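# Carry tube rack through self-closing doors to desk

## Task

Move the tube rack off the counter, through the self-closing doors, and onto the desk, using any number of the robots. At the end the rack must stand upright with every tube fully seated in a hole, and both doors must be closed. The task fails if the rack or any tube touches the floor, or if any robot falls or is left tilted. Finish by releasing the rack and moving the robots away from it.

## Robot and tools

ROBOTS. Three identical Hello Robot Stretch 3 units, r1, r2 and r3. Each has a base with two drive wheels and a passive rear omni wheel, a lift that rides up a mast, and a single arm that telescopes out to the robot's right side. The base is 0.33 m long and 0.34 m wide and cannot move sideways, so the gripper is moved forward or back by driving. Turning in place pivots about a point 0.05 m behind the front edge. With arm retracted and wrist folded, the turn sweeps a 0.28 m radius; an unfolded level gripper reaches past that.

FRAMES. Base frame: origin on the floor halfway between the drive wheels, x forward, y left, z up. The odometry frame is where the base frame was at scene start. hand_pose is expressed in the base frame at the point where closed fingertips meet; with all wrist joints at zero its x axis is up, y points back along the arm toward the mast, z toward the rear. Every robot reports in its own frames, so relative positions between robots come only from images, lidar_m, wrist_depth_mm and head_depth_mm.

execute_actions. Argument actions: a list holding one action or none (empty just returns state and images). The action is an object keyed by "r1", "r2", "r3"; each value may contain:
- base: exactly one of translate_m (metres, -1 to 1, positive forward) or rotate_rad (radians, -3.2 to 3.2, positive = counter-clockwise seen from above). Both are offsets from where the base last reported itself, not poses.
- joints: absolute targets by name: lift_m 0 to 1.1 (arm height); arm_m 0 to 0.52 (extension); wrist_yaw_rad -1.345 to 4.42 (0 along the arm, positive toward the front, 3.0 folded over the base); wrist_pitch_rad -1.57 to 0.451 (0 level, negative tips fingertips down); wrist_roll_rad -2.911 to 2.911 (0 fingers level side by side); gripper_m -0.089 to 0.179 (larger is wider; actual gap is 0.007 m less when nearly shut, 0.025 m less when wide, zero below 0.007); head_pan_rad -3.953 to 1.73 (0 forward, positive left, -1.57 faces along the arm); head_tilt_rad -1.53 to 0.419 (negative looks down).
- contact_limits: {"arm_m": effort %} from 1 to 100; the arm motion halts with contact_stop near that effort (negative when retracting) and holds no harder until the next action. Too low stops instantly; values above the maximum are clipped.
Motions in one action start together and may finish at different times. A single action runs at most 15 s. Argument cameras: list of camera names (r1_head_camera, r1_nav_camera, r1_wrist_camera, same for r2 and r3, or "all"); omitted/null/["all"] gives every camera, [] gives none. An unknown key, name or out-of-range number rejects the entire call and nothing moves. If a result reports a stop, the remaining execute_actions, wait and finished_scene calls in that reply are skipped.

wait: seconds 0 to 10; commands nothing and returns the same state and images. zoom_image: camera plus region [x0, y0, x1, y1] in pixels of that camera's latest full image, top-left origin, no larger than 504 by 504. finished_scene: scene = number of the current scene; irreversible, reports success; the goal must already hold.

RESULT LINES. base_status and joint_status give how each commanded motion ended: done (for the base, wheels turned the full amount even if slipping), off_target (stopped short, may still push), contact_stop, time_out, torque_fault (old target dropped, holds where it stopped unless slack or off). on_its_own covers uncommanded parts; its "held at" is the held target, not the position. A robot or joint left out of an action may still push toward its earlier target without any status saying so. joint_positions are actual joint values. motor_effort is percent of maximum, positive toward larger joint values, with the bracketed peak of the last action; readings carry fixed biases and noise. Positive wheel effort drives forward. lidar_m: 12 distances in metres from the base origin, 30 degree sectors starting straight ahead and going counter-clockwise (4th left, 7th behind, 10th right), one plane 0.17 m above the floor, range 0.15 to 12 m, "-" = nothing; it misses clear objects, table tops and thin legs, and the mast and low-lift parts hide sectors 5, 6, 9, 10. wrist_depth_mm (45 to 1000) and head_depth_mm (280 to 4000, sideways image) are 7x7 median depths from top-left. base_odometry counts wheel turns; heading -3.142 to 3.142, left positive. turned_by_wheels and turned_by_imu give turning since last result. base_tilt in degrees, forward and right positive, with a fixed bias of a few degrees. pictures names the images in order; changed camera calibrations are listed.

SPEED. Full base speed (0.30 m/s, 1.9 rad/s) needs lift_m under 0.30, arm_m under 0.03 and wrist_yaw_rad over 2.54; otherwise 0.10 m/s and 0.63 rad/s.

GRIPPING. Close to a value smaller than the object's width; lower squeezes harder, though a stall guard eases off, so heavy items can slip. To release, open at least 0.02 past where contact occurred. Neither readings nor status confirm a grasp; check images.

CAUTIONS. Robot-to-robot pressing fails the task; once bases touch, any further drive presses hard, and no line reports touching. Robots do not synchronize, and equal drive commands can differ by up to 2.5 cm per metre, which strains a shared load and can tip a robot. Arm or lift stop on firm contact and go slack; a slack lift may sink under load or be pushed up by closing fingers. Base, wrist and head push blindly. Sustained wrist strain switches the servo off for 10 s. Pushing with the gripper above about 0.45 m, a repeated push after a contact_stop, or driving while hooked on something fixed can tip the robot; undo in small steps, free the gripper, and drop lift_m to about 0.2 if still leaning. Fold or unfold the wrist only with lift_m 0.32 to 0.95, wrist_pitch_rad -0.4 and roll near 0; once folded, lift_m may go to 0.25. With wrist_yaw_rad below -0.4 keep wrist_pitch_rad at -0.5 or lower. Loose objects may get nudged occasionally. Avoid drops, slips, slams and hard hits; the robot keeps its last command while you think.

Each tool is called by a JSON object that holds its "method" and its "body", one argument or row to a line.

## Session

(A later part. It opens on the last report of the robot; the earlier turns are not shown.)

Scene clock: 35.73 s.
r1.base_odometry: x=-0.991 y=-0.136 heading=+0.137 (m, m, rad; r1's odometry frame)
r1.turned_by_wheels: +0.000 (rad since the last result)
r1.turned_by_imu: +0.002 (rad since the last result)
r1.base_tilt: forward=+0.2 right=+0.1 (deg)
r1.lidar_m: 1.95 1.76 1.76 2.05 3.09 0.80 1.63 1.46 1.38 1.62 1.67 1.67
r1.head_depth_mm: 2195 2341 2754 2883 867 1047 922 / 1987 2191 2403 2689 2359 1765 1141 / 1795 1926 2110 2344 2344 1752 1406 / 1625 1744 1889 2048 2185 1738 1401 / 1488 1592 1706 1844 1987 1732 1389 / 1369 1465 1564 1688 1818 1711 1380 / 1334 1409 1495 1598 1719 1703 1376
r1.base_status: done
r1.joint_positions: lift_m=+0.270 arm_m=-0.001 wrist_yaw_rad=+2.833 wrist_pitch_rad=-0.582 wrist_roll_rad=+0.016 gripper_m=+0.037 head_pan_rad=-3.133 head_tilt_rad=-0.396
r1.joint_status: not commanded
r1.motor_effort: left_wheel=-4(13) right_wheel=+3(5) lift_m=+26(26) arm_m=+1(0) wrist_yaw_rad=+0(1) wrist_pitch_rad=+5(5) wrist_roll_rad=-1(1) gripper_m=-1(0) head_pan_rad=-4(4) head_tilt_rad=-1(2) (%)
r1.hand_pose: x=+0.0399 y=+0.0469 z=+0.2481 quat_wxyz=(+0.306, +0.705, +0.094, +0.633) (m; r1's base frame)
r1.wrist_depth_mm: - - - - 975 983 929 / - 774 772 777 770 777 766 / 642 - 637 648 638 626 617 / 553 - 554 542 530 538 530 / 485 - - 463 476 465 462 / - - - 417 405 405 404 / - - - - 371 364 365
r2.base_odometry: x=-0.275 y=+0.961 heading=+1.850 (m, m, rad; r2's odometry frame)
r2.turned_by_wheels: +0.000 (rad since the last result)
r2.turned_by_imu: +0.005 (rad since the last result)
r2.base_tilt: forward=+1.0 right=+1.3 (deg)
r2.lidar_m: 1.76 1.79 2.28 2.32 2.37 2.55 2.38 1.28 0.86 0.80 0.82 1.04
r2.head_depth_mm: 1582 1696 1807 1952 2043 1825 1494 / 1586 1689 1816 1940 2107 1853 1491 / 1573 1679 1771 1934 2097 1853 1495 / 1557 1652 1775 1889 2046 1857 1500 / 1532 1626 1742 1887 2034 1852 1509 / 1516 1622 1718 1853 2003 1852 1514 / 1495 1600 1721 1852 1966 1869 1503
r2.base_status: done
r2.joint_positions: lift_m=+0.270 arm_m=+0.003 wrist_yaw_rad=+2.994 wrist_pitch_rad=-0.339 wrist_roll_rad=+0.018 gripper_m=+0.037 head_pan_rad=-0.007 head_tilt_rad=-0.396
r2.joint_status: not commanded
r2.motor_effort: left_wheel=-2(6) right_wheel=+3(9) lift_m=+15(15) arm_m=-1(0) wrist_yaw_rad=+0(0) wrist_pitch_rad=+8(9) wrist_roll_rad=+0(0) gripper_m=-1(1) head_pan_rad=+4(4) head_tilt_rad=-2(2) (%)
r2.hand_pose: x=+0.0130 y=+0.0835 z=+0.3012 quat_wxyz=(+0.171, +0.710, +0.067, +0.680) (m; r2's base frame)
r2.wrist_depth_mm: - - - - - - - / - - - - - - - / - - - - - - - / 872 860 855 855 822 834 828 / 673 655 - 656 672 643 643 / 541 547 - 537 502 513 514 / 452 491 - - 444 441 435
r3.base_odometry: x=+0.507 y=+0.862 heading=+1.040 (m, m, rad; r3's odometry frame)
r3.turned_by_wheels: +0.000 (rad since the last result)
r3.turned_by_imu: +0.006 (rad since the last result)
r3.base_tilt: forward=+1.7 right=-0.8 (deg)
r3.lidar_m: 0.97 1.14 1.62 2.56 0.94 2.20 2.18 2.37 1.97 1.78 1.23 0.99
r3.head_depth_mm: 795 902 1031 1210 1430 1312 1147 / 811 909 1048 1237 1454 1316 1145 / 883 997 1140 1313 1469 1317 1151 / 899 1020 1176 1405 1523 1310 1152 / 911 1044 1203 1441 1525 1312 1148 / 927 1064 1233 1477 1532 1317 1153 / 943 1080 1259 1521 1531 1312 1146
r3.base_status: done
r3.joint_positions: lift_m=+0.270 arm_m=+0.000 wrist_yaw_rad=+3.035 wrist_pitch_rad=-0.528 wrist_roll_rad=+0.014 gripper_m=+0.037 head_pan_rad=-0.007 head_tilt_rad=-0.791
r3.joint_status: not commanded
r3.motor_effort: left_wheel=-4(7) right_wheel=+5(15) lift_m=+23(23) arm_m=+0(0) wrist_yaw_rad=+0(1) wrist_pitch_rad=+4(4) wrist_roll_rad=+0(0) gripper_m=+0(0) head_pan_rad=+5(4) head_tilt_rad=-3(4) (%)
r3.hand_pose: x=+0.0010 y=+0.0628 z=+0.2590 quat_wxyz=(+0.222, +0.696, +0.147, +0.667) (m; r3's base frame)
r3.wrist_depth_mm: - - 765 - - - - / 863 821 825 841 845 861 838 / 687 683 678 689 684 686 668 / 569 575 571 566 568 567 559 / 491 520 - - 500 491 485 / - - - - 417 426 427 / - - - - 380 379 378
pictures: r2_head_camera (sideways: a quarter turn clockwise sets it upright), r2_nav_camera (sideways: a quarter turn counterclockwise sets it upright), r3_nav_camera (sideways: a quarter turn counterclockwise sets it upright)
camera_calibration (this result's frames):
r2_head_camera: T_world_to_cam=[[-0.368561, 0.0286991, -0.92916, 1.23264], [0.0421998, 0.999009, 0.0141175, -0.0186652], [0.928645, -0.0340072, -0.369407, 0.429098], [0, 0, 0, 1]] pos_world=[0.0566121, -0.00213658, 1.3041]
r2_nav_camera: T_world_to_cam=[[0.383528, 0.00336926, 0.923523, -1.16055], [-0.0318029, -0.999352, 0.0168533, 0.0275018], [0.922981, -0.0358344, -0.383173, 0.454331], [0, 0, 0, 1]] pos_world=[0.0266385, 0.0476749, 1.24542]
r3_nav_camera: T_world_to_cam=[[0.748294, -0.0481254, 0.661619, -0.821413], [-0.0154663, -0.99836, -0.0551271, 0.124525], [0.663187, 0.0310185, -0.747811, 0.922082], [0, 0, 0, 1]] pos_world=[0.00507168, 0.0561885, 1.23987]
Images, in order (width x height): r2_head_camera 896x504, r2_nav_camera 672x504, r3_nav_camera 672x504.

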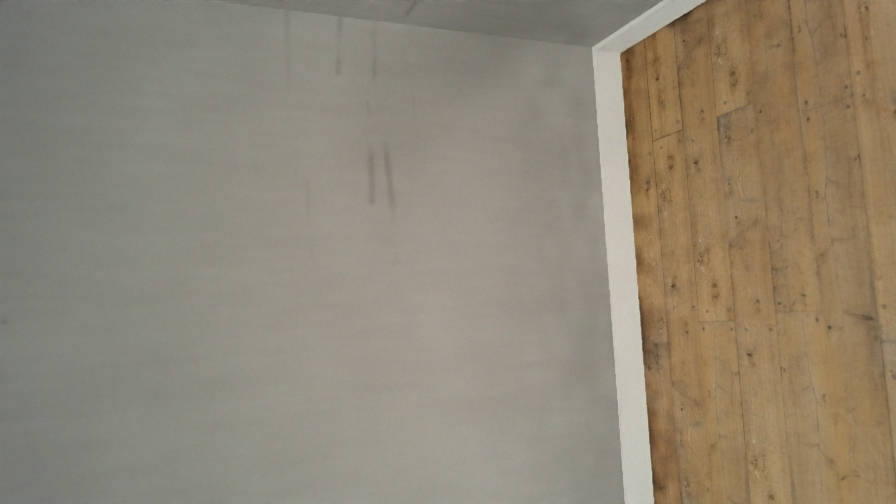

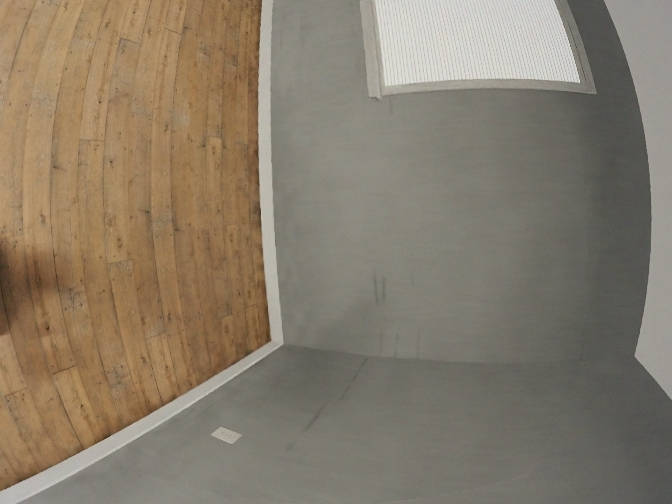

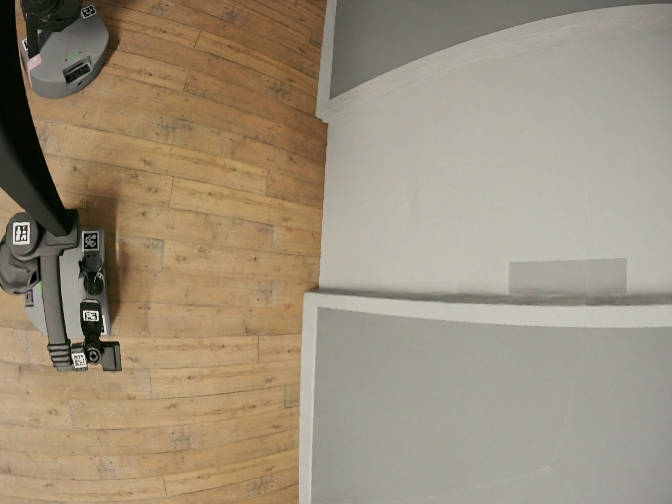

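{"method": "execute_actions", "body": {
  "actions": [
    {"r2":{"base":{"rotate_rad":1.45},"joints":{"head_pan_rad":-1.57}},"r3":{"base":{"rotate_rad":0.09}}}
  ],
  "cameras": ["r2_nav_camera"]
}}

{"method": "execute_actions", "body": {
  "actions": [
    {"r3":{"base":{"translate_m":0.71}},"r1":{"base":{"translate_m":-0.3}},"r2":{"joints":{"head_pan_rad":1.5}}}
  ],
  "cameras": ["r2_nav_camera"]
}}

{"method": "execute_actions", "body": {
  "actions": [
    {"r3":{"base":{"rotate_rad":1.36},"joints":{"head_pan_rad":-0.8,"head_tilt_rad":-1.2,"wrist_yaw_rad":3.45}},"r1":{"base":{"translate_m":-0.28},"joints":{"head_tilt_rad":-1.0}},"r2":{"base":{"rotate_rad":1.55},"joints":{"head_pan_rad":0}}}
  ],
  "cameras": ["r2_nav_camera","r2_head_camera","r3_nav_camera","r1_nav_camera"]
}}

Scene clock: 48.20 s.
r1.base_odometry: x=-0.991 y=-0.136 heading=+0.137 (m, m, rad; r1's odometry frame)
r1.turned_by_wheels: +0.000 (rad since the last result)
r1.turned_by_imu: +0.001 (rad since the last result)
r1.base_tilt: forward=+0.2 right=+0.1 (deg)
r1.lidar_m: 1.95 1.76 1.76 2.06 3.08 0.81 1.63 1.46 1.37 1.62 1.67 1.67
r1.head_depth_mm: 2237 2403 2779 2980 2069 958 929 / 1985 2199 2404 2698 2377 1764 1166 / 1776 1961 2104 2320 2334 1747 1402 / 1620 1761 1902 2063 2178 1741 1404 / 1489 1585 1698 1829 1991 1730 1390 / 1370 1458 1564 1679 1829 1700 1382 / 1333 1409 1496 1600 1702 1697 1370
r1.base_status: not commanded
r1.joint_positions: lift_m=+0.270 arm_m=-0.001 wrist_yaw_rad=+2.833 wrist_pitch_rad=-0.582 wrist_roll_rad=+0.016 gripper_m=+0.037 head_pan_rad=-3.133 head_tilt_rad=-0.396
r1.joint_status: not commanded
r1.motor_effort: left_wheel=-3(4) right_wheel=+3(3) lift_m=+26(27) arm_m=+0(1) wrist_yaw_rad=+1(1) wrist_pitch_rad=+5(5) wrist_roll_rad=-1(1) gripper_m=-1(0) head_pan_rad=-5(4) head_tilt_rad=-1(1) (%)
r1.hand_pose: x=+0.0399 y=+0.0469 z=+0.2481 quat_wxyz=(+0.306, +0.705, +0.094, +0.633) (m; r1's base frame)
r1.wrist_depth_mm: - - - - 995 966 969 / - 794 788 782 762 766 736 / 646 - 652 642 630 626 617 / 552 - 548 536 524 538 525 / 495 - - 477 471 456 458 / - - - 413 399 406 405 / - - - - 362 366 368
r2.base_odometry: x=-0.275 y=+0.961 heading=-2.984 (m, m, rad; r2's odometry frame)
r2.turned_by_wheels: +1.450 (rad since the last result)
r2.turned_by_imu: +1.466 (rad since the last result)
r2.base_tilt: forward=+1.1 right=+1.3 (deg)
r2.lidar_m: 2.32 2.34 2.68 2.38 1.49 0.90 0.80 0.81 0.96 1.76 1.77 2.09
r2.head_depth_mm: 1510 1562 1623 1660 1725 1718 1485 / 1646 1744 1871 2009 2127 1851 1494 / 1599 1733 1839 1992 2129 1858 1495 / 1577 1678 1792 1929 2087 1854 1497 / 1549 1657 1781 1894 2073 1837 1495 / 1529 1599 1739 1851 2012 1860 1500 / 1486 1585 1680 1813 1949 1850 1486
r2.base_status: done
r2.joint_positions: lift_m=+0.270 arm_m=+0.003 wrist_yaw_rad=+2.994 wrist_pitch_rad=-0.339 wrist_roll_rad=+0.018 gripper_m=+0.037 head_pan_rad=-1.563 head_tilt_rad=-0.396
r2.joint_status: all done
r2.motor_effort: left_wheel=-2(8) right_wheel=+3(11) lift_m=+15(15) arm_m=-1(0) wrist_yaw_rad=+0(0) wrist_pitch_rad=+9(8) wrist_roll_rad=+0(0) gripper_m=-1(0) head_pan_rad=-4(60) head_tilt_rad=-2(2) (%)
r2.hand_pose: x=+0.0130 y=+0.0835 z=+0.3012 quat_wxyz=(+0.171, +0.710, +0.067, +0.680) (m; r2's base frame)
r2.wrist_depth_mm: - - - - - - - / - - - - - - - / - - - - - - - / 870 875 860 856 862 820 848 / 665 670 - 648 685 645 633 / 542 531 - 533 505 527 528 / 458 482 - - 442 437 431
r3.base_odometry: x=+0.507 y=+0.862 heading=+1.129 (m, m, rad; r3's odometry frame)
r3.turned_by_wheels: +0.090 (rad since the last result)
r3.turned_by_imu: +0.089 (rad since the last result)
r3.base_tilt: forward=+1.8 right=-0.7 (deg)
r3.lidar_m: 0.96 1.19 1.85 0.95 0.85 2.19 2.18 2.47 1.97 1.78 1.16 0.97
r3.head_depth_mm: 794 886 1018 1191 1421 1304 1149 / 871 969 1091 1253 1443 1311 1154 / 897 1012 1166 1377 1525 1317 1148 / 919 1042 1206 1432 1522 1316 1153 / 943 1079 1246 1493 1529 1316 1154 / 966 1110 1285 1548 1520 1315 1152 / 993 1139 1343 1627 1532 1317 1153
r3.base_status: done
r3.joint_positions: lift_m=+0.270 arm_m=+0.000 wrist_yaw_rad=+3.035 wrist_pitch_rad=-0.528 wrist_roll_rad=+0.014 gripper_m=+0.037 head_pan_rad=-0.007 head_tilt_rad=-0.791
r3.joint_status: not commanded
r3.motor_effort: left_wheel=-4(11) right_wheel=+6(12) lift_m=+23(23) arm_m=+0(0) wrist_yaw_rad=+0(0) wrist_pitch_rad=+4(5) wrist_roll_rad=+0(0) gripper_m=+0(0) head_pan_rad=+4(4) head_tilt_rad=-4(3) (%)
r3.hand_pose: x=+0.0010 y=+0.0628 z=+0.2590 quat_wxyz=(+0.222, +0.696, +0.147, +0.667) (m; r3's base frame)
r3.wrist_depth_mm: - - 754 - - - - / 864 856 772 845 841 853 841 / 685 685 678 681 675 681 682 / 578 569 571 572 562 572 566 / 491 515 - - 500 489 483 / - - - - 417 425 425 / - - - - 379 378 378
pictures: r2_nav_camera (sideways: a quarter turn counterclockwise sets it upright)
camera_calibration (this result's frames):
r2_nav_camera: T_world_to_cam=[[0.00901715, -0.383448, 0.923518, -1.15826], [-0.999712, 0.0170819, 0.0168536, 0.0334057], [-0.0222379, -0.923404, -0.383184, 0.460112], [0, 0, 0, 1]] pos_world=[0.0540722, -0.0198334, 1.24542]
Images, in order (width x height): r2_nav_camera 672x504.

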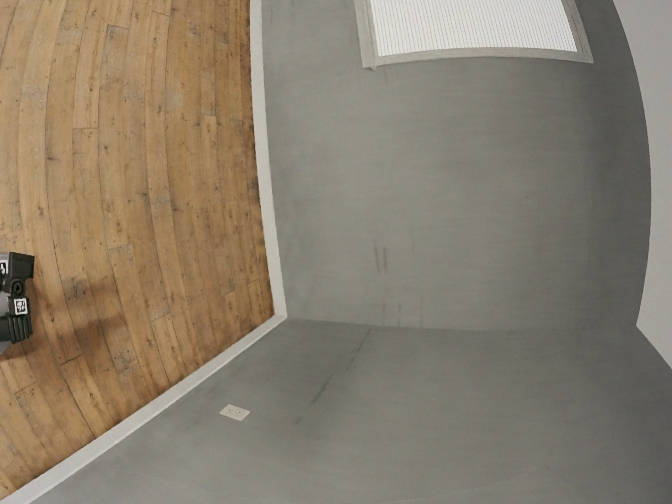

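Scene clock: 52.37 s.
r1.base_odometry: x=-1.288 y=-0.177 heading=+0.136 (m, m, rad; r1's odometry frame)
r1.turned_by_wheels: +0.000 (rad since the last result)
r1.turned_by_imu: +0.001 (rad since the last result)
r1.base_tilt: forward=+0.1 right=+0.2 (deg)
r1.lidar_m: 2.20 1.98 1.97 2.30 2.88 2.30 1.00 0.86 1.19 1.37 1.88 1.88
r1.head_depth_mm: 1900 2123 2373 2689 2382 1777 1413 / 1680 1856 2039 2275 2339 1776 1423 / 1507 1635 1785 1966 2133 1745 1403 / 1372 1477 1599 1734 1912 1746 1402 / 1255 1346 1439 1549 1690 1573 1219 / 1152 1229 1311 1401 1512 998 1177 / 1075 842 801 889 1362 1011 1171
r1.base_status: done
r1.joint_positions: lift_m=+0.270 arm_m=-0.001 wrist_yaw_rad=+2.833 wrist_pitch_rad=-0.582 wrist_roll_rad=+0.016 gripper_m=+0.037 head_pan_rad=-3.133 head_tilt_rad=-0.396
r1.joint_status: not commanded
r1.motor_effort: left_wheel=-4(12) right_wheel=+2(4) lift_m=+26(26) arm_m=+0(1) wrist_yaw_rad=+0(0) wrist_pitch_rad=+6(5) wrist_roll_rad=-1(1) gripper_m=-1(2) head_pan_rad=-4(4) head_tilt_rad=-2(2) (%)
r1.hand_pose: x=+0.0399 y=+0.0469 z=+0.2481 quat_wxyz=(+0.306, +0.705, +0.094, +0.633) (m; r1's base frame)
r1.wrist_depth_mm: - - - - 963 966 968 / - 804 780 777 776 754 737 / 650 - 644 627 641 622 616 / 554 - 544 527 532 537 535 / 487 - - 463 485 464 456 / - - - 408 401 404 410 / - - - - 370 363 365
r2.base_odometry: x=-0.275 y=+0.961 heading=-2.984 (m, m, rad; r2's odometry frame)
r2.turned_by_wheels: +0.000 (rad since the last result)
r2.turned_by_imu: +0.000 (rad since the last result)
r2.base_tilt: forward=+1.0 right=+1.4 (deg)
r2.lidar_m: 2.32 2.32 2.68 2.38 1.50 0.91 0.80 0.80 0.96 1.76 1.77 2.09
r2.head_depth_mm: 3035 3239 2791 2972 2375 1836 1488 / 2963 3216 2688 2901 2401 1846 1497 / 2876 3045 2647 2807 2411 1851 1501 / 2814 2928 2511 2716 2419 1848 1492 / 2717 2888 2437 2630 2406 1860 1490 / 2616 2802 2405 2554 2424 1861 1492 / 2581 2737 2888 3083 2412 1847 1500
r2.base_status: not commanded
r2.joint_positions: lift_m=+0.270 arm_m=+0.003 wrist_yaw_rad=+2.994 wrist_pitch_rad=-0.339 wrist_roll_rad=+0.018 gripper_m=+0.037 head_pan_rad=+1.493 head_tilt_rad=-0.396
r2.joint_status: all done
r2.motor_effort: left_wheel=-2(2) right_wheel=+4(3) lift_m=+15(15) arm_m=+0(2) wrist_yaw_rad=-1(0) wrist_pitch_rad=+8(9) wrist_roll_rad=+0(0) gripper_m=-1(1) head_pan_rad=+4(58) head_tilt_rad=-1(2) (%)
r2.hand_pose: x=+0.0130 y=+0.0835 z=+0.3012 quat_wxyz=(+0.171, +0.710, +0.067, +0.680) (m; r2's base frame)
r2.wrist_depth_mm: - - - - - - - / - - - - - - - / - - - - - - - / 896 876 863 875 859 836 819 / 680 672 - 656 687 653 649 / 543 530 - 540 507 529 524 / 455 481 - - 445 438 440
r3.base_odometry: x=+0.810 y=+1.504 heading=+1.129 (m, m, rad; r3's odometry frame)
r3.turned_by_wheels: +0.000 (rad since the last result)
r3.turned_by_imu: +0.004 (rad since the last result)
r3.base_tilt: forward=+1.8 right=-0.7 (deg)
r3.lidar_m: 0.35 0.40 0.67 2.40 2.72 0.99 2.88 2.49 1.95 0.60 0.32 0.31
r3.head_depth_mm: - 295 333 388 468 580 663 / - 301 345 404 488 616 827 / 285 309 356 419 511 654 910 / 288 318 369 436 537 697 992 / 292 327 381 455 564 742 1092 / 297 338 395 475 595 799 1113 / 303 349 410 497 632 864 1128
r3.base_status: done
r3.joint_positions: lift_m=+0.270 arm_m=+0.000 wrist_yaw_rad=+3.035 wrist_pitch_rad=-0.528 wrist_roll_rad=+0.014 gripper_m=+0.037 head_pan_rad=-0.007 head_tilt_rad=-0.791
r3.joint_status: not commanded
r3.motor_effort: left_wheel=-4(9) right_wheel=+6(14) lift_m=+23(23) arm_m=+0(0) wrist_yaw_rad=+1(0) wrist_pitch_rad=+5(5) wrist_roll_rad=+0(0) gripper_m=+0(0) head_pan_rad=+4(3) head_tilt_rad=-4(3) (%)
r3.hand_pose: x=+0.0010 y=+0.0628 z=+0.2590 quat_wxyz=(+0.222, +0.696, +0.147, +0.667) (m; r3's base frame)
r3.wrist_depth_mm: - - - - - 730 508 / 838 858 845 852 844 770 504 / 691 681 698 679 688 675 489 / 571 575 570 572 569 571 486 / 489 517 - - 504 484 460 / - - - - 413 427 426 / - - - - 379 379 379
pictures: r2_nav_camera (sideways: a quarter turn counterclockwise sets it upright)
camera_calibration (this result's frames):
r2_nav_camera: T_world_to_cam=[[0.0238684, 0.382811, 0.923518, -1.15835], [0.994573, -0.102671, 0.0168536, 0.0212405], [0.10127, 0.918104, -0.383184, 0.459358], [0, 0, 0, 1]] pos_world=[-0.0399965, 0.0238706, 1.24542]
Images, in order (width x height): r2_nav_camera 672x504.

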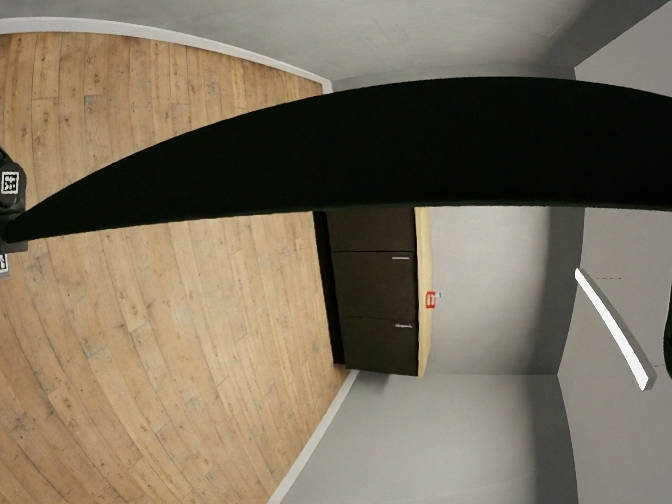

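Scene clock: 55.07 s.
r1.base_odometry: x=-1.565 y=-0.215 heading=+0.136 (m, m, rad; r1's odometry frame)
r1.turned_by_wheels: +0.000 (rad since the last result)
r1.turned_by_imu: +0.001 (rad since the last result)
r1.base_tilt: forward=+0.2 right=+0.1 (deg)
r1.lidar_m: 2.42 2.18 2.18 2.54 2.69 1.91 0.66 0.72 1.04 1.13 2.01 2.08
r1.head_depth_mm: 1772 2101 1822 1567 1376 1229 1072 / 1547 1916 1794 1549 1362 1225 1136 / 1379 1681 1780 1537 1362 1260 - / 1237 1487 1696 1532 1347 1244 - / 1120 1296 976 1252 1321 1222 - / 625 1128 1119 1292 1307 1191 - / 959 1136 1181 1462 1318 1183 1070
r1.base_status: done
r1.joint_positions: lift_m=+0.270 arm_m=-0.001 wrist_yaw_rad=+2.833 wrist_pitch_rad=-0.582 wrist_roll_rad=+0.016 gripper_m=+0.037 head_pan_rad=-3.133 head_tilt_rad=-0.988
r1.joint_status: all done
r1.motor_effort: left_wheel=-4(13) right_wheel=+3(6) lift_m=+26(26) arm_m=+1(0) wrist_yaw_rad=-1(0) wrist_pitch_rad=+5(5) wrist_roll_rad=-1(1) gripper_m=-1(1) head_pan_rad=-4(4) head_tilt_rad=-6(41) (%)
r1.hand_pose: x=+0.0399 y=+0.0469 z=+0.2481 quat_wxyz=(+0.306, +0.705, +0.094, +0.633) (m; r1's base frame)
r1.wrist_depth_mm: - - - - 982 968 932 / - 771 803 789 771 762 782 / 659 - 642 634 623 623 633 / 552 - 540 538 537 527 531 / 484 - - 471 490 461 460 / - - - 410 405 408 408 / - - - - 370 363 363
r2.base_odometry: x=-0.275 y=+0.961 heading=-1.434 (m, m, rad; r2's odometry frame)
r2.turned_by_wheels: +1.550 (rad since the last result)
r2.turned_by_imu: +1.567 (rad since the last result)
r2.base_tilt: forward=+1.2 right=+1.3 (deg)
r2.lidar_m: 2.39 1.53 0.91 0.80 0.80 0.95 1.72 1.77 2.08 2.32 2.33 2.70
r2.head_depth_mm: 2962 3084 2678 2867 2417 1848 1500 / 2899 3067 2622 2769 2450 1858 1500 / 2770 2993 2566 2701 2410 1856 1498 / 2763 2886 2481 2634 2424 1858 1509 / 2652 2828 2436 2602 2416 1861 1499 / 2604 2799 2925 3109 2424 1860 1485 / 2608 2721 2918 3075 2423 1863 1504
r2.base_status: done
r2.joint_positions: lift_m=+0.270 arm_m=+0.003 wrist_yaw_rad=+2.994 wrist_pitch_rad=-0.339 wrist_roll_rad=+0.018 gripper_m=+0.037 head_pan_rad=+0.007 head_tilt_rad=-0.396
r2.joint_status: all done
r2.motor_effort: left_wheel=-3(9) right_wheel=+4(9) lift_m=+15(15) arm_m=-2(2) wrist_yaw_rad=+1(0) wrist_pitch_rad=+8(8) wrist_roll_rad=+0(0) gripper_m=-1(0) head_pan_rad=-5(62) head_tilt_rad=-2(3) (%)
r2.hand_pose: x=+0.0130 y=+0.0835 z=+0.3012 quat_wxyz=(+0.171, +0.710, +0.067, +0.680) (m; r2's base frame)
r2.wrist_depth_mm: 650 - 765 824 921 - - / 682 730 835 886 973 - - / 732 765 878 959 - - - / 784 805 862 860 854 850 835 / 668 674 - 654 688 638 642 / 533 535 - 531 510 527 520 / 462 474 - - 445 440 443
r3.base_odometry: x=+0.810 y=+1.504 heading=+2.489 (m, m, rad; r3's odometry frame)
r3.turned_by_wheels: +1.360 (rad since the last result)
r3.turned_by_imu: +1.341 (rad since the last result)
r3.base_tilt: forward=+1.7 right=-0.7 (deg)
r3.lidar_m: 1.18 2.50 0.73 0.74 3.00 2.46 1.02 0.39 0.31 0.35 0.37 0.51
r3.head_depth_mm: 384 448 537 665 881 1084 1091 / 425 504 618 797 1121 1196 - / 474 574 728 987 1251 - - / 536 669 883 1302 1266 1189 - / 617 798 1124 1368 1273 1182 1093 / 728 981 1292 1376 1273 1187 1103 / 796 1008 1466 1378 1273 1189 1107
r3.base_status: done
r3.joint_positions: lift_m=+0.270 arm_m=+0.000 wrist_yaw_rad=+3.448 wrist_pitch_rad=-0.528 wrist_roll_rad=+0.014 gripper_m=+0.037 head_pan_rad=-0.793 head_tilt_rad=-1.186
r3.joint_status: all done
r3.motor_effort: left_wheel=-4(12) right_wheel=+5(16) lift_m=+23(23) arm_m=+0(0) wrist_yaw_rad=+1(3) wrist_pitch_rad=+5(5) wrist_roll_rad=+0(0) gripper_m=+0(0) head_pan_rad=-4(52) head_tilt_rad=-6(27) (%)
r3.hand_pose: x=-0.0844 y=+0.0543 z=+0.2590 quat_wxyz=(+0.080, +0.651, +0.286, +0.698) (m; r3's base frame)
r3.wrist_depth_mm: - - - - - - 631 / 873 867 844 834 840 582 519 / 688 683 684 683 688 600 483 / 567 566 593 582 569 565 532 / 489 501 - - - 499 483 / 428 433 - - - 424 424 / 383 - - - - 380 381
pictures: r1_nav_camera (sideways: a quarter turn counterclockwise sets it upright), r2_head_camera (sideways: a quarter turn clockwise sets it upright), r2_nav_camera (sideways: a quarter turn counterclockwise sets it upright), r3_nav_camera (sideways: a quarter turn counterclockwise sets it upright)
camera_calibration (this result's frames):
r1_nav_camera: T_world_to_cam=[[-0.853385, -0.0461324, 0.519236, -0.629968], [-0.0620982, 0.99798, -0.0133936, 0.0726937], [-0.517569, -0.0436735, -0.854526, 1.07321], [0, 0, 0, 1]] pos_world=[0.0223707, -0.0547378, 1.24516]
r2_head_camera: T_world_to_cam=[[-0.368971, 0.0234914, -0.929144, 1.23262], [0.0280891, 0.999506, 0.014116, -0.0185771], [0.929017, -0.0208905, -0.369448, 0.429149], [0, 0, 0, 1]] pos_world=[0.0566373, -0.00142308, 1.3041]
r2_nav_camera: T_world_to_cam=[[0.383483, 0.00878504, 0.923506, -1.16053], [-0.017687, -0.999702, 0.0168544, 0.0274143], [0.923378, -0.0227975, -0.383213, 0.454382], [0, 0, 0, 1]] pos_world=[0.0259607, 0.0479601, 1.24542]
r3_nav_camera: T_world_to_cam=[[0.632718, -0.703752, 0.323111, -0.379752], [-0.731827, -0.679824, -0.0476224, 0.119098], [0.253173, -0.20633, -0.945162, 1.18107], [0, 0, 0, 1]] pos_world=[0.0284194, 0.057405, 1.24468]
Images, in order (width x height): r1_nav_camera 672x504, r2_head_camera 896x504, r2_nav_camera 672x504, r3_nav_camera 672x504.

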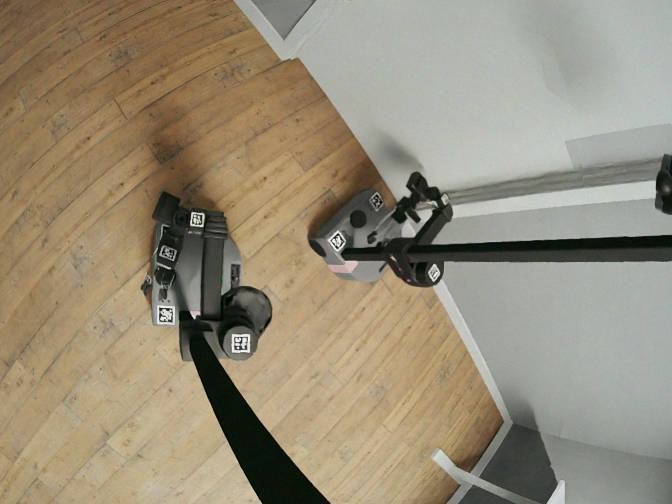

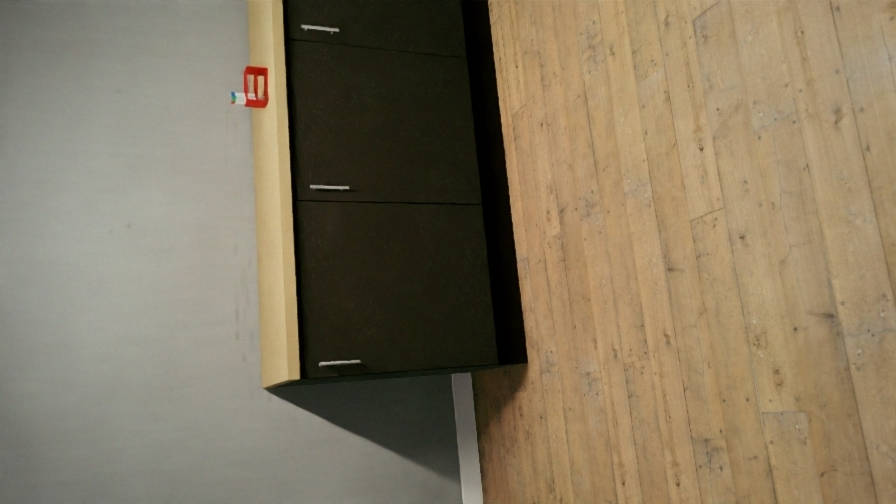

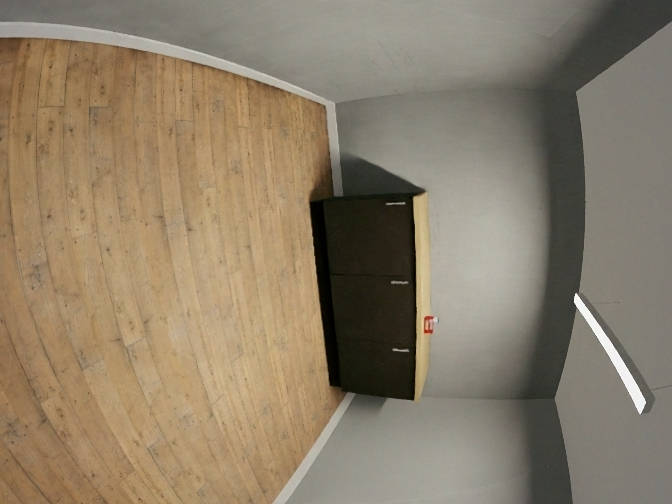

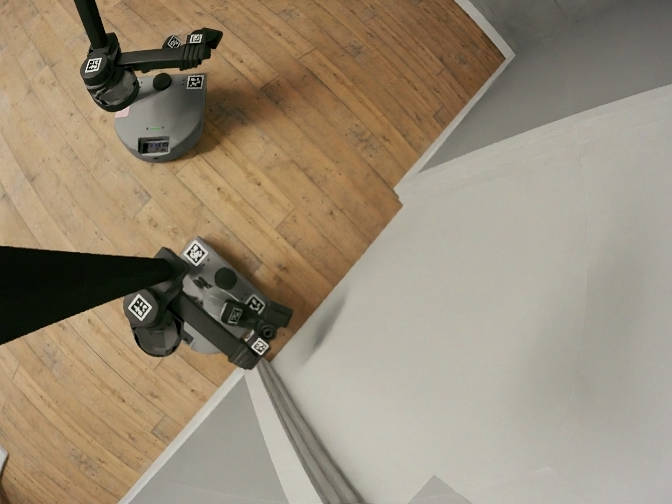

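{"method": "execute_actions", "body": {
  "actions": [
    {"r3":{"joints":{"arm_m":0.52,"lift_m":0.26},"contact_limits":{"arm_m":35}},"r1":{"base":{"rotate_rad":0.78}},"r2":{"base":{"rotate_rad":-0.32}}}
  ],
  "cameras": ["r3_nav_camera"]
}}

{"method": "execute_actions", "body": {
  "actions": [
    {"r1":{"base":{"translate_m":-0.6}},"r2":{"base":{"translate_m":1}}}
  ],
  "cameras": ["r3_nav_camera","r1_nav_camera"]
}}

Scene clock: 66.97 s.
r1.base_odometry: x=-1.565 y=-0.215 heading=+0.916 (m, m, rad; r1's odometry frame)
r1.turned_by_wheels: +0.780 (rad since the last result)
r1.turned_by_imu: +0.776 (rad since the last result)
r1.base_tilt: forward=+0.2 right=+0.2 (deg)
r1.lidar_m: 2.17 2.26 2.40 2.24 1.37 0.66 1.15 1.07 1.39 2.08 2.16 2.25
r1.head_depth_mm: 2576 2129 1209 1038 1249 1231 1071 / 1254 1446 1759 1359 1245 1215 1135 / 1197 1434 1701 1538 1356 1252 - / 1144 1356 1652 1525 1347 1248 - / 1091 1285 1564 1517 1343 1216 - / 1045 1216 1480 1507 1327 1194 - / 1002 1166 1368 1474 1317 1181 1074
r1.base_status: done
r1.joint_positions: lift_m=+0.270 arm_m=-0.001 wrist_yaw_rad=+2.833 wrist_pitch_rad=-0.582 wrist_roll_rad=+0.016 gripper_m=+0.037 head_pan_rad=-3.134 head_tilt_rad=-0.988
r1.joint_status: not commanded
r1.motor_effort: left_wheel=-3(12) right_wheel=+3(8) lift_m=+26(26) arm_m=+0(1) wrist_yaw_rad=+0(0) wrist_pitch_rad=+5(5) wrist_roll_rad=-1(0) gripper_m=+0(0) head_pan_rad=-4(4) head_tilt_rad=-6(6) (%)
r1.hand_pose: x=+0.0399 y=+0.0469 z=+0.2481 quat_wxyz=(+0.306, +0.705, +0.094, +0.633) (m; r1's base frame)
r1.wrist_depth_mm: - - - - - 965 960 / - 813 785 788 761 765 770 / 650 - 640 647 645 621 631 / 551 - 548 537 530 527 522 / 488 - - 461 484 456 461 / - - - 420 399 404 410 / - - - - 366 368 364
r2.base_odometry: x=-0.275 y=+0.961 heading=-1.754 (m, m, rad; r2's odometry frame)
r2.turned_by_wheels: -0.320 (rad since the last result)
r2.turned_by_imu: -0.324 (rad since the last result)
r2.base_tilt: forward=+1.1 right=+1.3 (deg)
r2.lidar_m: 2.48 2.39 1.17 0.84 0.81 0.83 1.11 1.76 1.82 2.43 2.33 2.40
r2.head_depth_mm: 2792 2957 3096 3165 2414 1838 1500 / 3121 3283 3545 3471 2427 1852 1502 / 3354 3527 2954 3203 2427 1851 1494 / 3092 3342 2833 2965 2399 1849 1494 / 2973 3155 2678 2846 2415 1853 1507 / 2825 2996 2537 2701 2414 1850 1501 / 2666 2848 2420 2540 2423 1863 1503
r2.base_status: done
r2.joint_positions: lift_m=+0.270 arm_m=+0.003 wrist_yaw_rad=+2.994 wrist_pitch_rad=-0.339 wrist_roll_rad=+0.018 gripper_m=+0.037 head_pan_rad=+0.007 head_tilt_rad=-0.396
r2.joint_status: not commanded
r2.motor_effort: left_wheel=+3(8) right_wheel=-1(6) lift_m=+15(15) arm_m=-1(1) wrist_yaw_rad=+0(1) wrist_pitch_rad=+8(8) wrist_roll_rad=+0(0) gripper_m=-1(0) head_pan_rad=-5(4) head_tilt_rad=-1(1) (%)
r2.hand_pose: x=+0.0130 y=+0.0835 z=+0.3012 quat_wxyz=(+0.171, +0.710, +0.067, +0.680) (m; r2's base frame)
r2.wrist_depth_mm: 601 - 844 949 - - - / 616 690 883 - - - - / 656 748 944 - - - - / 698 763 861 869 840 859 823 / 655 658 - 655 685 642 642 / 544 538 - 536 501 524 520 / 458 485 - - 443 438 433
r3.base_odometry: x=+0.810 y=+1.504 heading=+2.489 (m, m, rad; r3's odometry frame)
r3.turned_by_wheels: +0.000 (rad since the last result)
r3.turned_by_imu: -0.007 (rad since the last result)
r3.base_tilt: forward=+1.7 right=-0.8 (deg)
r3.lidar_m: 1.14 2.50 0.63 2.88 3.00 2.46 1.05 0.39 0.31 0.66 0.65 0.69
r3.head_depth_mm: 630 758 950 1273 1255 1172 1096 / 655 798 1017 1324 1265 1185 - / 685 840 1082 1352 1263 1205 - / 717 887 1168 1373 1266 1192 - / 751 942 1263 1362 1276 1182 1096 / 788 1007 1298 1381 1273 1182 1111 / 806 1002 1462 1375 1276 1187 1103
r3.base_status: not commanded
r3.joint_positions: lift_m=+0.260 arm_m=+0.518 wrist_yaw_rad=+3.554 wrist_pitch_rad=-0.527 wrist_roll_rad=+0.015 gripper_m=+0.037 head_pan_rad=-0.794 head_tilt_rad=-1.188
r3.joint_status: all done
r3.on_its_own: wrist_yaw_rad is held at +3.499, not at your +3.450, by its stall guard, which is still easing; arm_m is at rest, and its effort (+16) is outside its rest range (-14 to +14)
r3.motor_effort: left_wheel=-6(8) right_wheel=+17(16) lift_m=+24(33) arm_m=+16(34) wrist_yaw_rad=-56(54) wrist_pitch_rad=+5(6) wrist_roll_rad=+0(0) gripper_m=+0(0) head_pan_rad=-4(5) head_tilt_rad=-4(6) (%)
r3.contact_limits: arm_m 35 (drawing in: default 15, maximum 25; extending or still: default 22, maximum 35)
r3.hand_pose: x=-0.1052 y=-0.4710 z=+0.2491 quat_wxyz=(+0.043, +0.635, +0.320, +0.702) (m; r3's base frame)
r3.wrist_depth_mm: 273 236 190 213 - - 807 / 323 270 214 228 - - 804 / 394 319 249 255 - - 663 / 465 388 300 301 539 547 548 / 478 452 375 359 487 478 474 / 415 423 407 397 406 413 416 / 371 372 372 370 369 368 371
pictures: r3_nav_camera (sideways: a quarter turn counterclockwise sets it upright)
camera_calibration (this result's frames):
r3_nav_camera: T_world_to_cam=[[0.632699, -0.704549, 0.321406, -0.377532], [-0.732299, -0.67932, -0.04757, 0.119033], [0.251853, -0.205268, -0.945746, 1.18184], [0, 0, 0, 1]] pos_world=[0.0283819, 0.057465, 1.24472]
Images, in order (width x height): r3_nav_camera 672x504.

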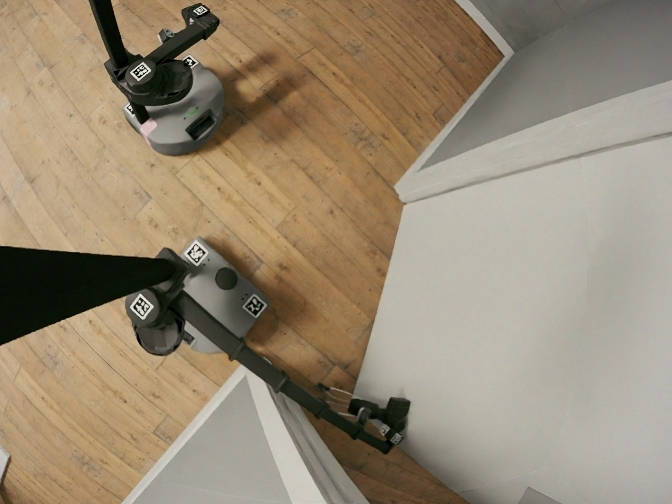

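Scene clock: 72.00 s.
r1.base_odometry: x=-1.931 y=-0.691 heading=+0.916 (m, m, rad; r1's odometry frame)
r1.turned_by_wheels: +0.000 (rad since the last result)
r1.turned_by_imu: +0.002 (rad since the last result)
r1.base_tilt: forward=+0.1 right=+0.1 (deg)
r1.lidar_m: 2.77 2.89 2.68 0.30 0.30 0.67 0.60 0.59 0.58 1.50 2.14 2.88
r1.head_depth_mm: 677 828 1069 1122 1328 1209 934 / 642 780 987 1312 1375 1219 1009 / 611 735 916 1224 1355 1255 - / 584 694 858 1115 1345 1245 - / 558 658 801 1026 1297 1222 - / 535 626 754 948 1261 1193 - / 512 597 714 880 1154 1184 1068
r1.base_status: done
r1.joint_positions: lift_m=+0.270 arm_m=-0.001 wrist_yaw_rad=+2.833 wrist_pitch_rad=-0.582 wrist_roll_rad=+0.016 gripper_m=+0.037 head_pan_rad=-3.134 head_tilt_rad=-0.988
r1.joint_status: not commanded
r1.motor_effort: left_wheel=-4(13) right_wheel=+3(5) lift_m=+26(26) arm_m=+1(1) wrist_yaw_rad=-1(0) wrist_pitch_rad=+5(5) wrist_roll_rad=-1(0) gripper_m=-1(1) head_pan_rad=-4(3) head_tilt_rad=-6(6) (%)
r1.hand_pose: x=+0.0398 y=+0.0469 z=+0.2481 quat_wxyz=(+0.306, +0.705, +0.094, +0.633) (m; r1's base frame)
r1.wrist_depth_mm: - - 949 - - 980 923 / - 471 446 734 769 746 748 / 386 - 384 596 626 623 615 / 362 - 421 518 539 529 538 / 448 - - 467 469 460 460 / - - - 411 399 406 407 / - - - - 369 365 367
r2.base_odometry: x=-0.457 y=-0.022 heading=-1.754 (m, m, rad; r2's odometry frame)
r2.turned_by_wheels: +0.000 (rad since the last result)
r2.turned_by_imu: +0.005 (rad since the last result)
r2.base_tilt: forward=+1.0 right=+1.3 (deg)
r2.lidar_m: 1.59 1.52 1.58 1.38 1.33 1.37 1.84 2.61 2.63 1.89 1.80 1.87
r2.head_depth_mm: 2160 2249 2379 2524 2386 1848 1506 / 2383 2526 2579 2667 2310 1851 1505 / 2328 2470 1975 2019 2228 1866 1489 / 2194 2314 1834 1887 2031 1822 1504 / 2089 2208 1835 1788 1912 1847 1497 / 1977 2112 1765 1667 1792 1857 1509 / 1884 1996 1854 1592 1681 1802 1503
r2.base_status: done
r2.joint_positions: lift_m=+0.270 arm_m=+0.003 wrist_yaw_rad=+2.994 wrist_pitch_rad=-0.339 wrist_roll_rad=+0.018 gripper_m=+0.037 head_pan_rad=+0.007 head_tilt_rad=-0.396
r2.joint_status: not commanded
r2.motor_effort: left_wheel=+3(11) right_wheel=-1(4) lift_m=+15(15) arm_m=-1(1) wrist_yaw_rad=+0(1) wrist_pitch_rad=+9(9) wrist_roll_rad=+0(0) gripper_m=-1(1) head_pan_rad=-4(5) head_tilt_rad=-1(1) (%)
r2.hand_pose: x=+0.0130 y=+0.0835 z=+0.3012 quat_wxyz=(+0.171, +0.710, +0.067, +0.680) (m; r2's base frame)
r2.wrist_depth_mm: 999 - - - - - - / - - - - - - - / - - - - - - - / 897 866 845 822 863 828 819 / 674 675 - 659 686 641 642 / 542 533 - 530 509 524 526 / 455 484 - - 447 445 440
r3.base_odometry: x=+0.810 y=+1.504 heading=+2.488 (m, m, rad; r3's odometry frame)
r3.turned_by_wheels: -0.001 (rad since the last result)
r3.turned_by_imu: -0.002 (rad since the last result)
r3.base_tilt: forward=+1.6 right=-0.7 (deg)
r3.lidar_m: 0.17 0.30 2.98 2.88 2.99 2.46 1.07 0.39 0.31 0.66 0.64 0.69
r3.head_depth_mm: 625 754 950 1267 1260 1171 1093 / 651 795 1011 1319 1263 1189 - / 681 837 1080 1343 1262 1209 - / 714 885 1168 1364 1244 1179 - / 753 936 1259 1371 729 1065 1102 / 787 1004 1300 1371 780 1037 1106 / 809 1001 1467 1381 412 1177 1104
r3.base_status: not commanded
r3.joint_positions: lift_m=+0.260 arm_m=+0.519 wrist_yaw_rad=+3.625 wrist_pitch_rad=-0.527 wrist_roll_rad=+0.015 gripper_m=+0.037 head_pan_rad=-0.794 head_tilt_rad=-1.188
r3.joint_status: not commanded
r3.on_its_own: wrist_yaw_rad is held at +3.612, not at your +3.450, by its stall guard, which is not easing now; left_wheel is at rest, and its effort (-25) is outside its rest range (-18 to +18); right_wheel is at rest, and its effort (+52) is outside its rest range (-18 to +18); wrist_yaw_rad is at rest, and its effort (-13) is outside its rest range (-12 to +12)
r3.motor_effort: left_wheel=-25(25) right_wheel=+52(53) lift_m=+24(25) arm_m=+12(11) wrist_yaw_rad=-13(29) wrist_pitch_rad=+5(5) wrist_roll_rad=+0(0) gripper_m=+0(0) head_pan_rad=-3(4) head_tilt_rad=-5(4) (%)
r3.hand_pose: x=-0.1185 y=-0.4781 z=+0.2490 quat_wxyz=(+0.018, +0.624, +0.342, +0.703) (m; r3's base frame)
r3.wrist_depth_mm: 317 261 217 189 238 - - / 383 306 251 211 254 - 838 / 471 364 289 240 - - 591 / 539 431 342 272 529 - 536 / 479 465 403 312 488 476 470 / 418 418 407 393 404 416 414 / 368 373 369 369 371 370 365
pictures: r1_nav_camera (sideways: a quarter turn counterclockwise sets it upright), r3_nav_camera (sideways: a quarter turn counterclockwise sets it upright)
camera_calibration (this result's frames):
r1_nav_camera: T_world_to_cam=[[-0.85356, -0.0458714, 0.518972, -0.629623], [-0.0617873, 0.997999, -0.0134103, 0.0727135], [-0.517318, -0.0435124, -0.854686, 1.07342], [0, 0, 0, 1]] pos_world=[0.0223714, -0.0547427, 1.24517]
r3_nav_camera: T_world_to_cam=[[0.632702, -0.704552, 0.321395, -0.377517], [-0.732299, -0.679319, -0.0475697, 0.119032], [0.251845, -0.20526, -0.94575, 1.18184], [0, 0, 0, 1]] pos_world=[0.0283814, 0.0574655, 1.24472]
Images, in order (width x height): r1_nav_camera 672x504, r3_nav_camera 672x504.

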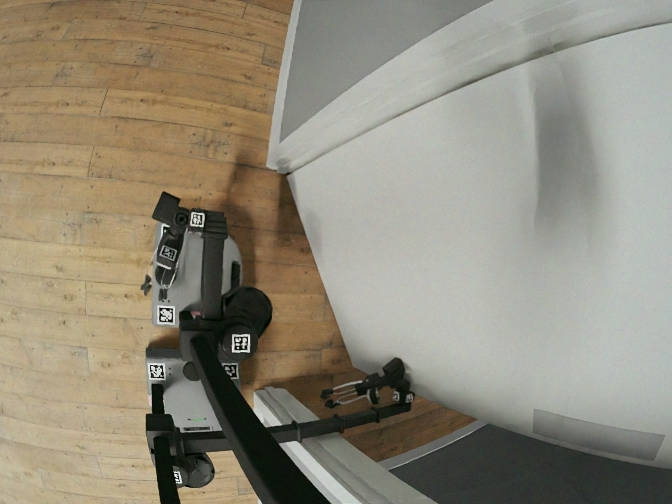

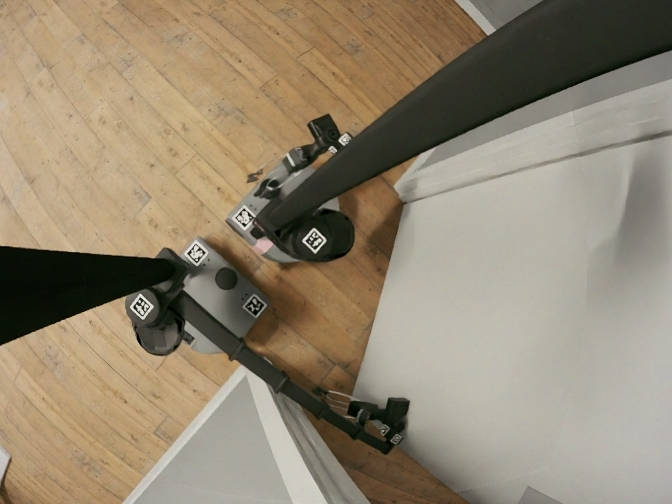

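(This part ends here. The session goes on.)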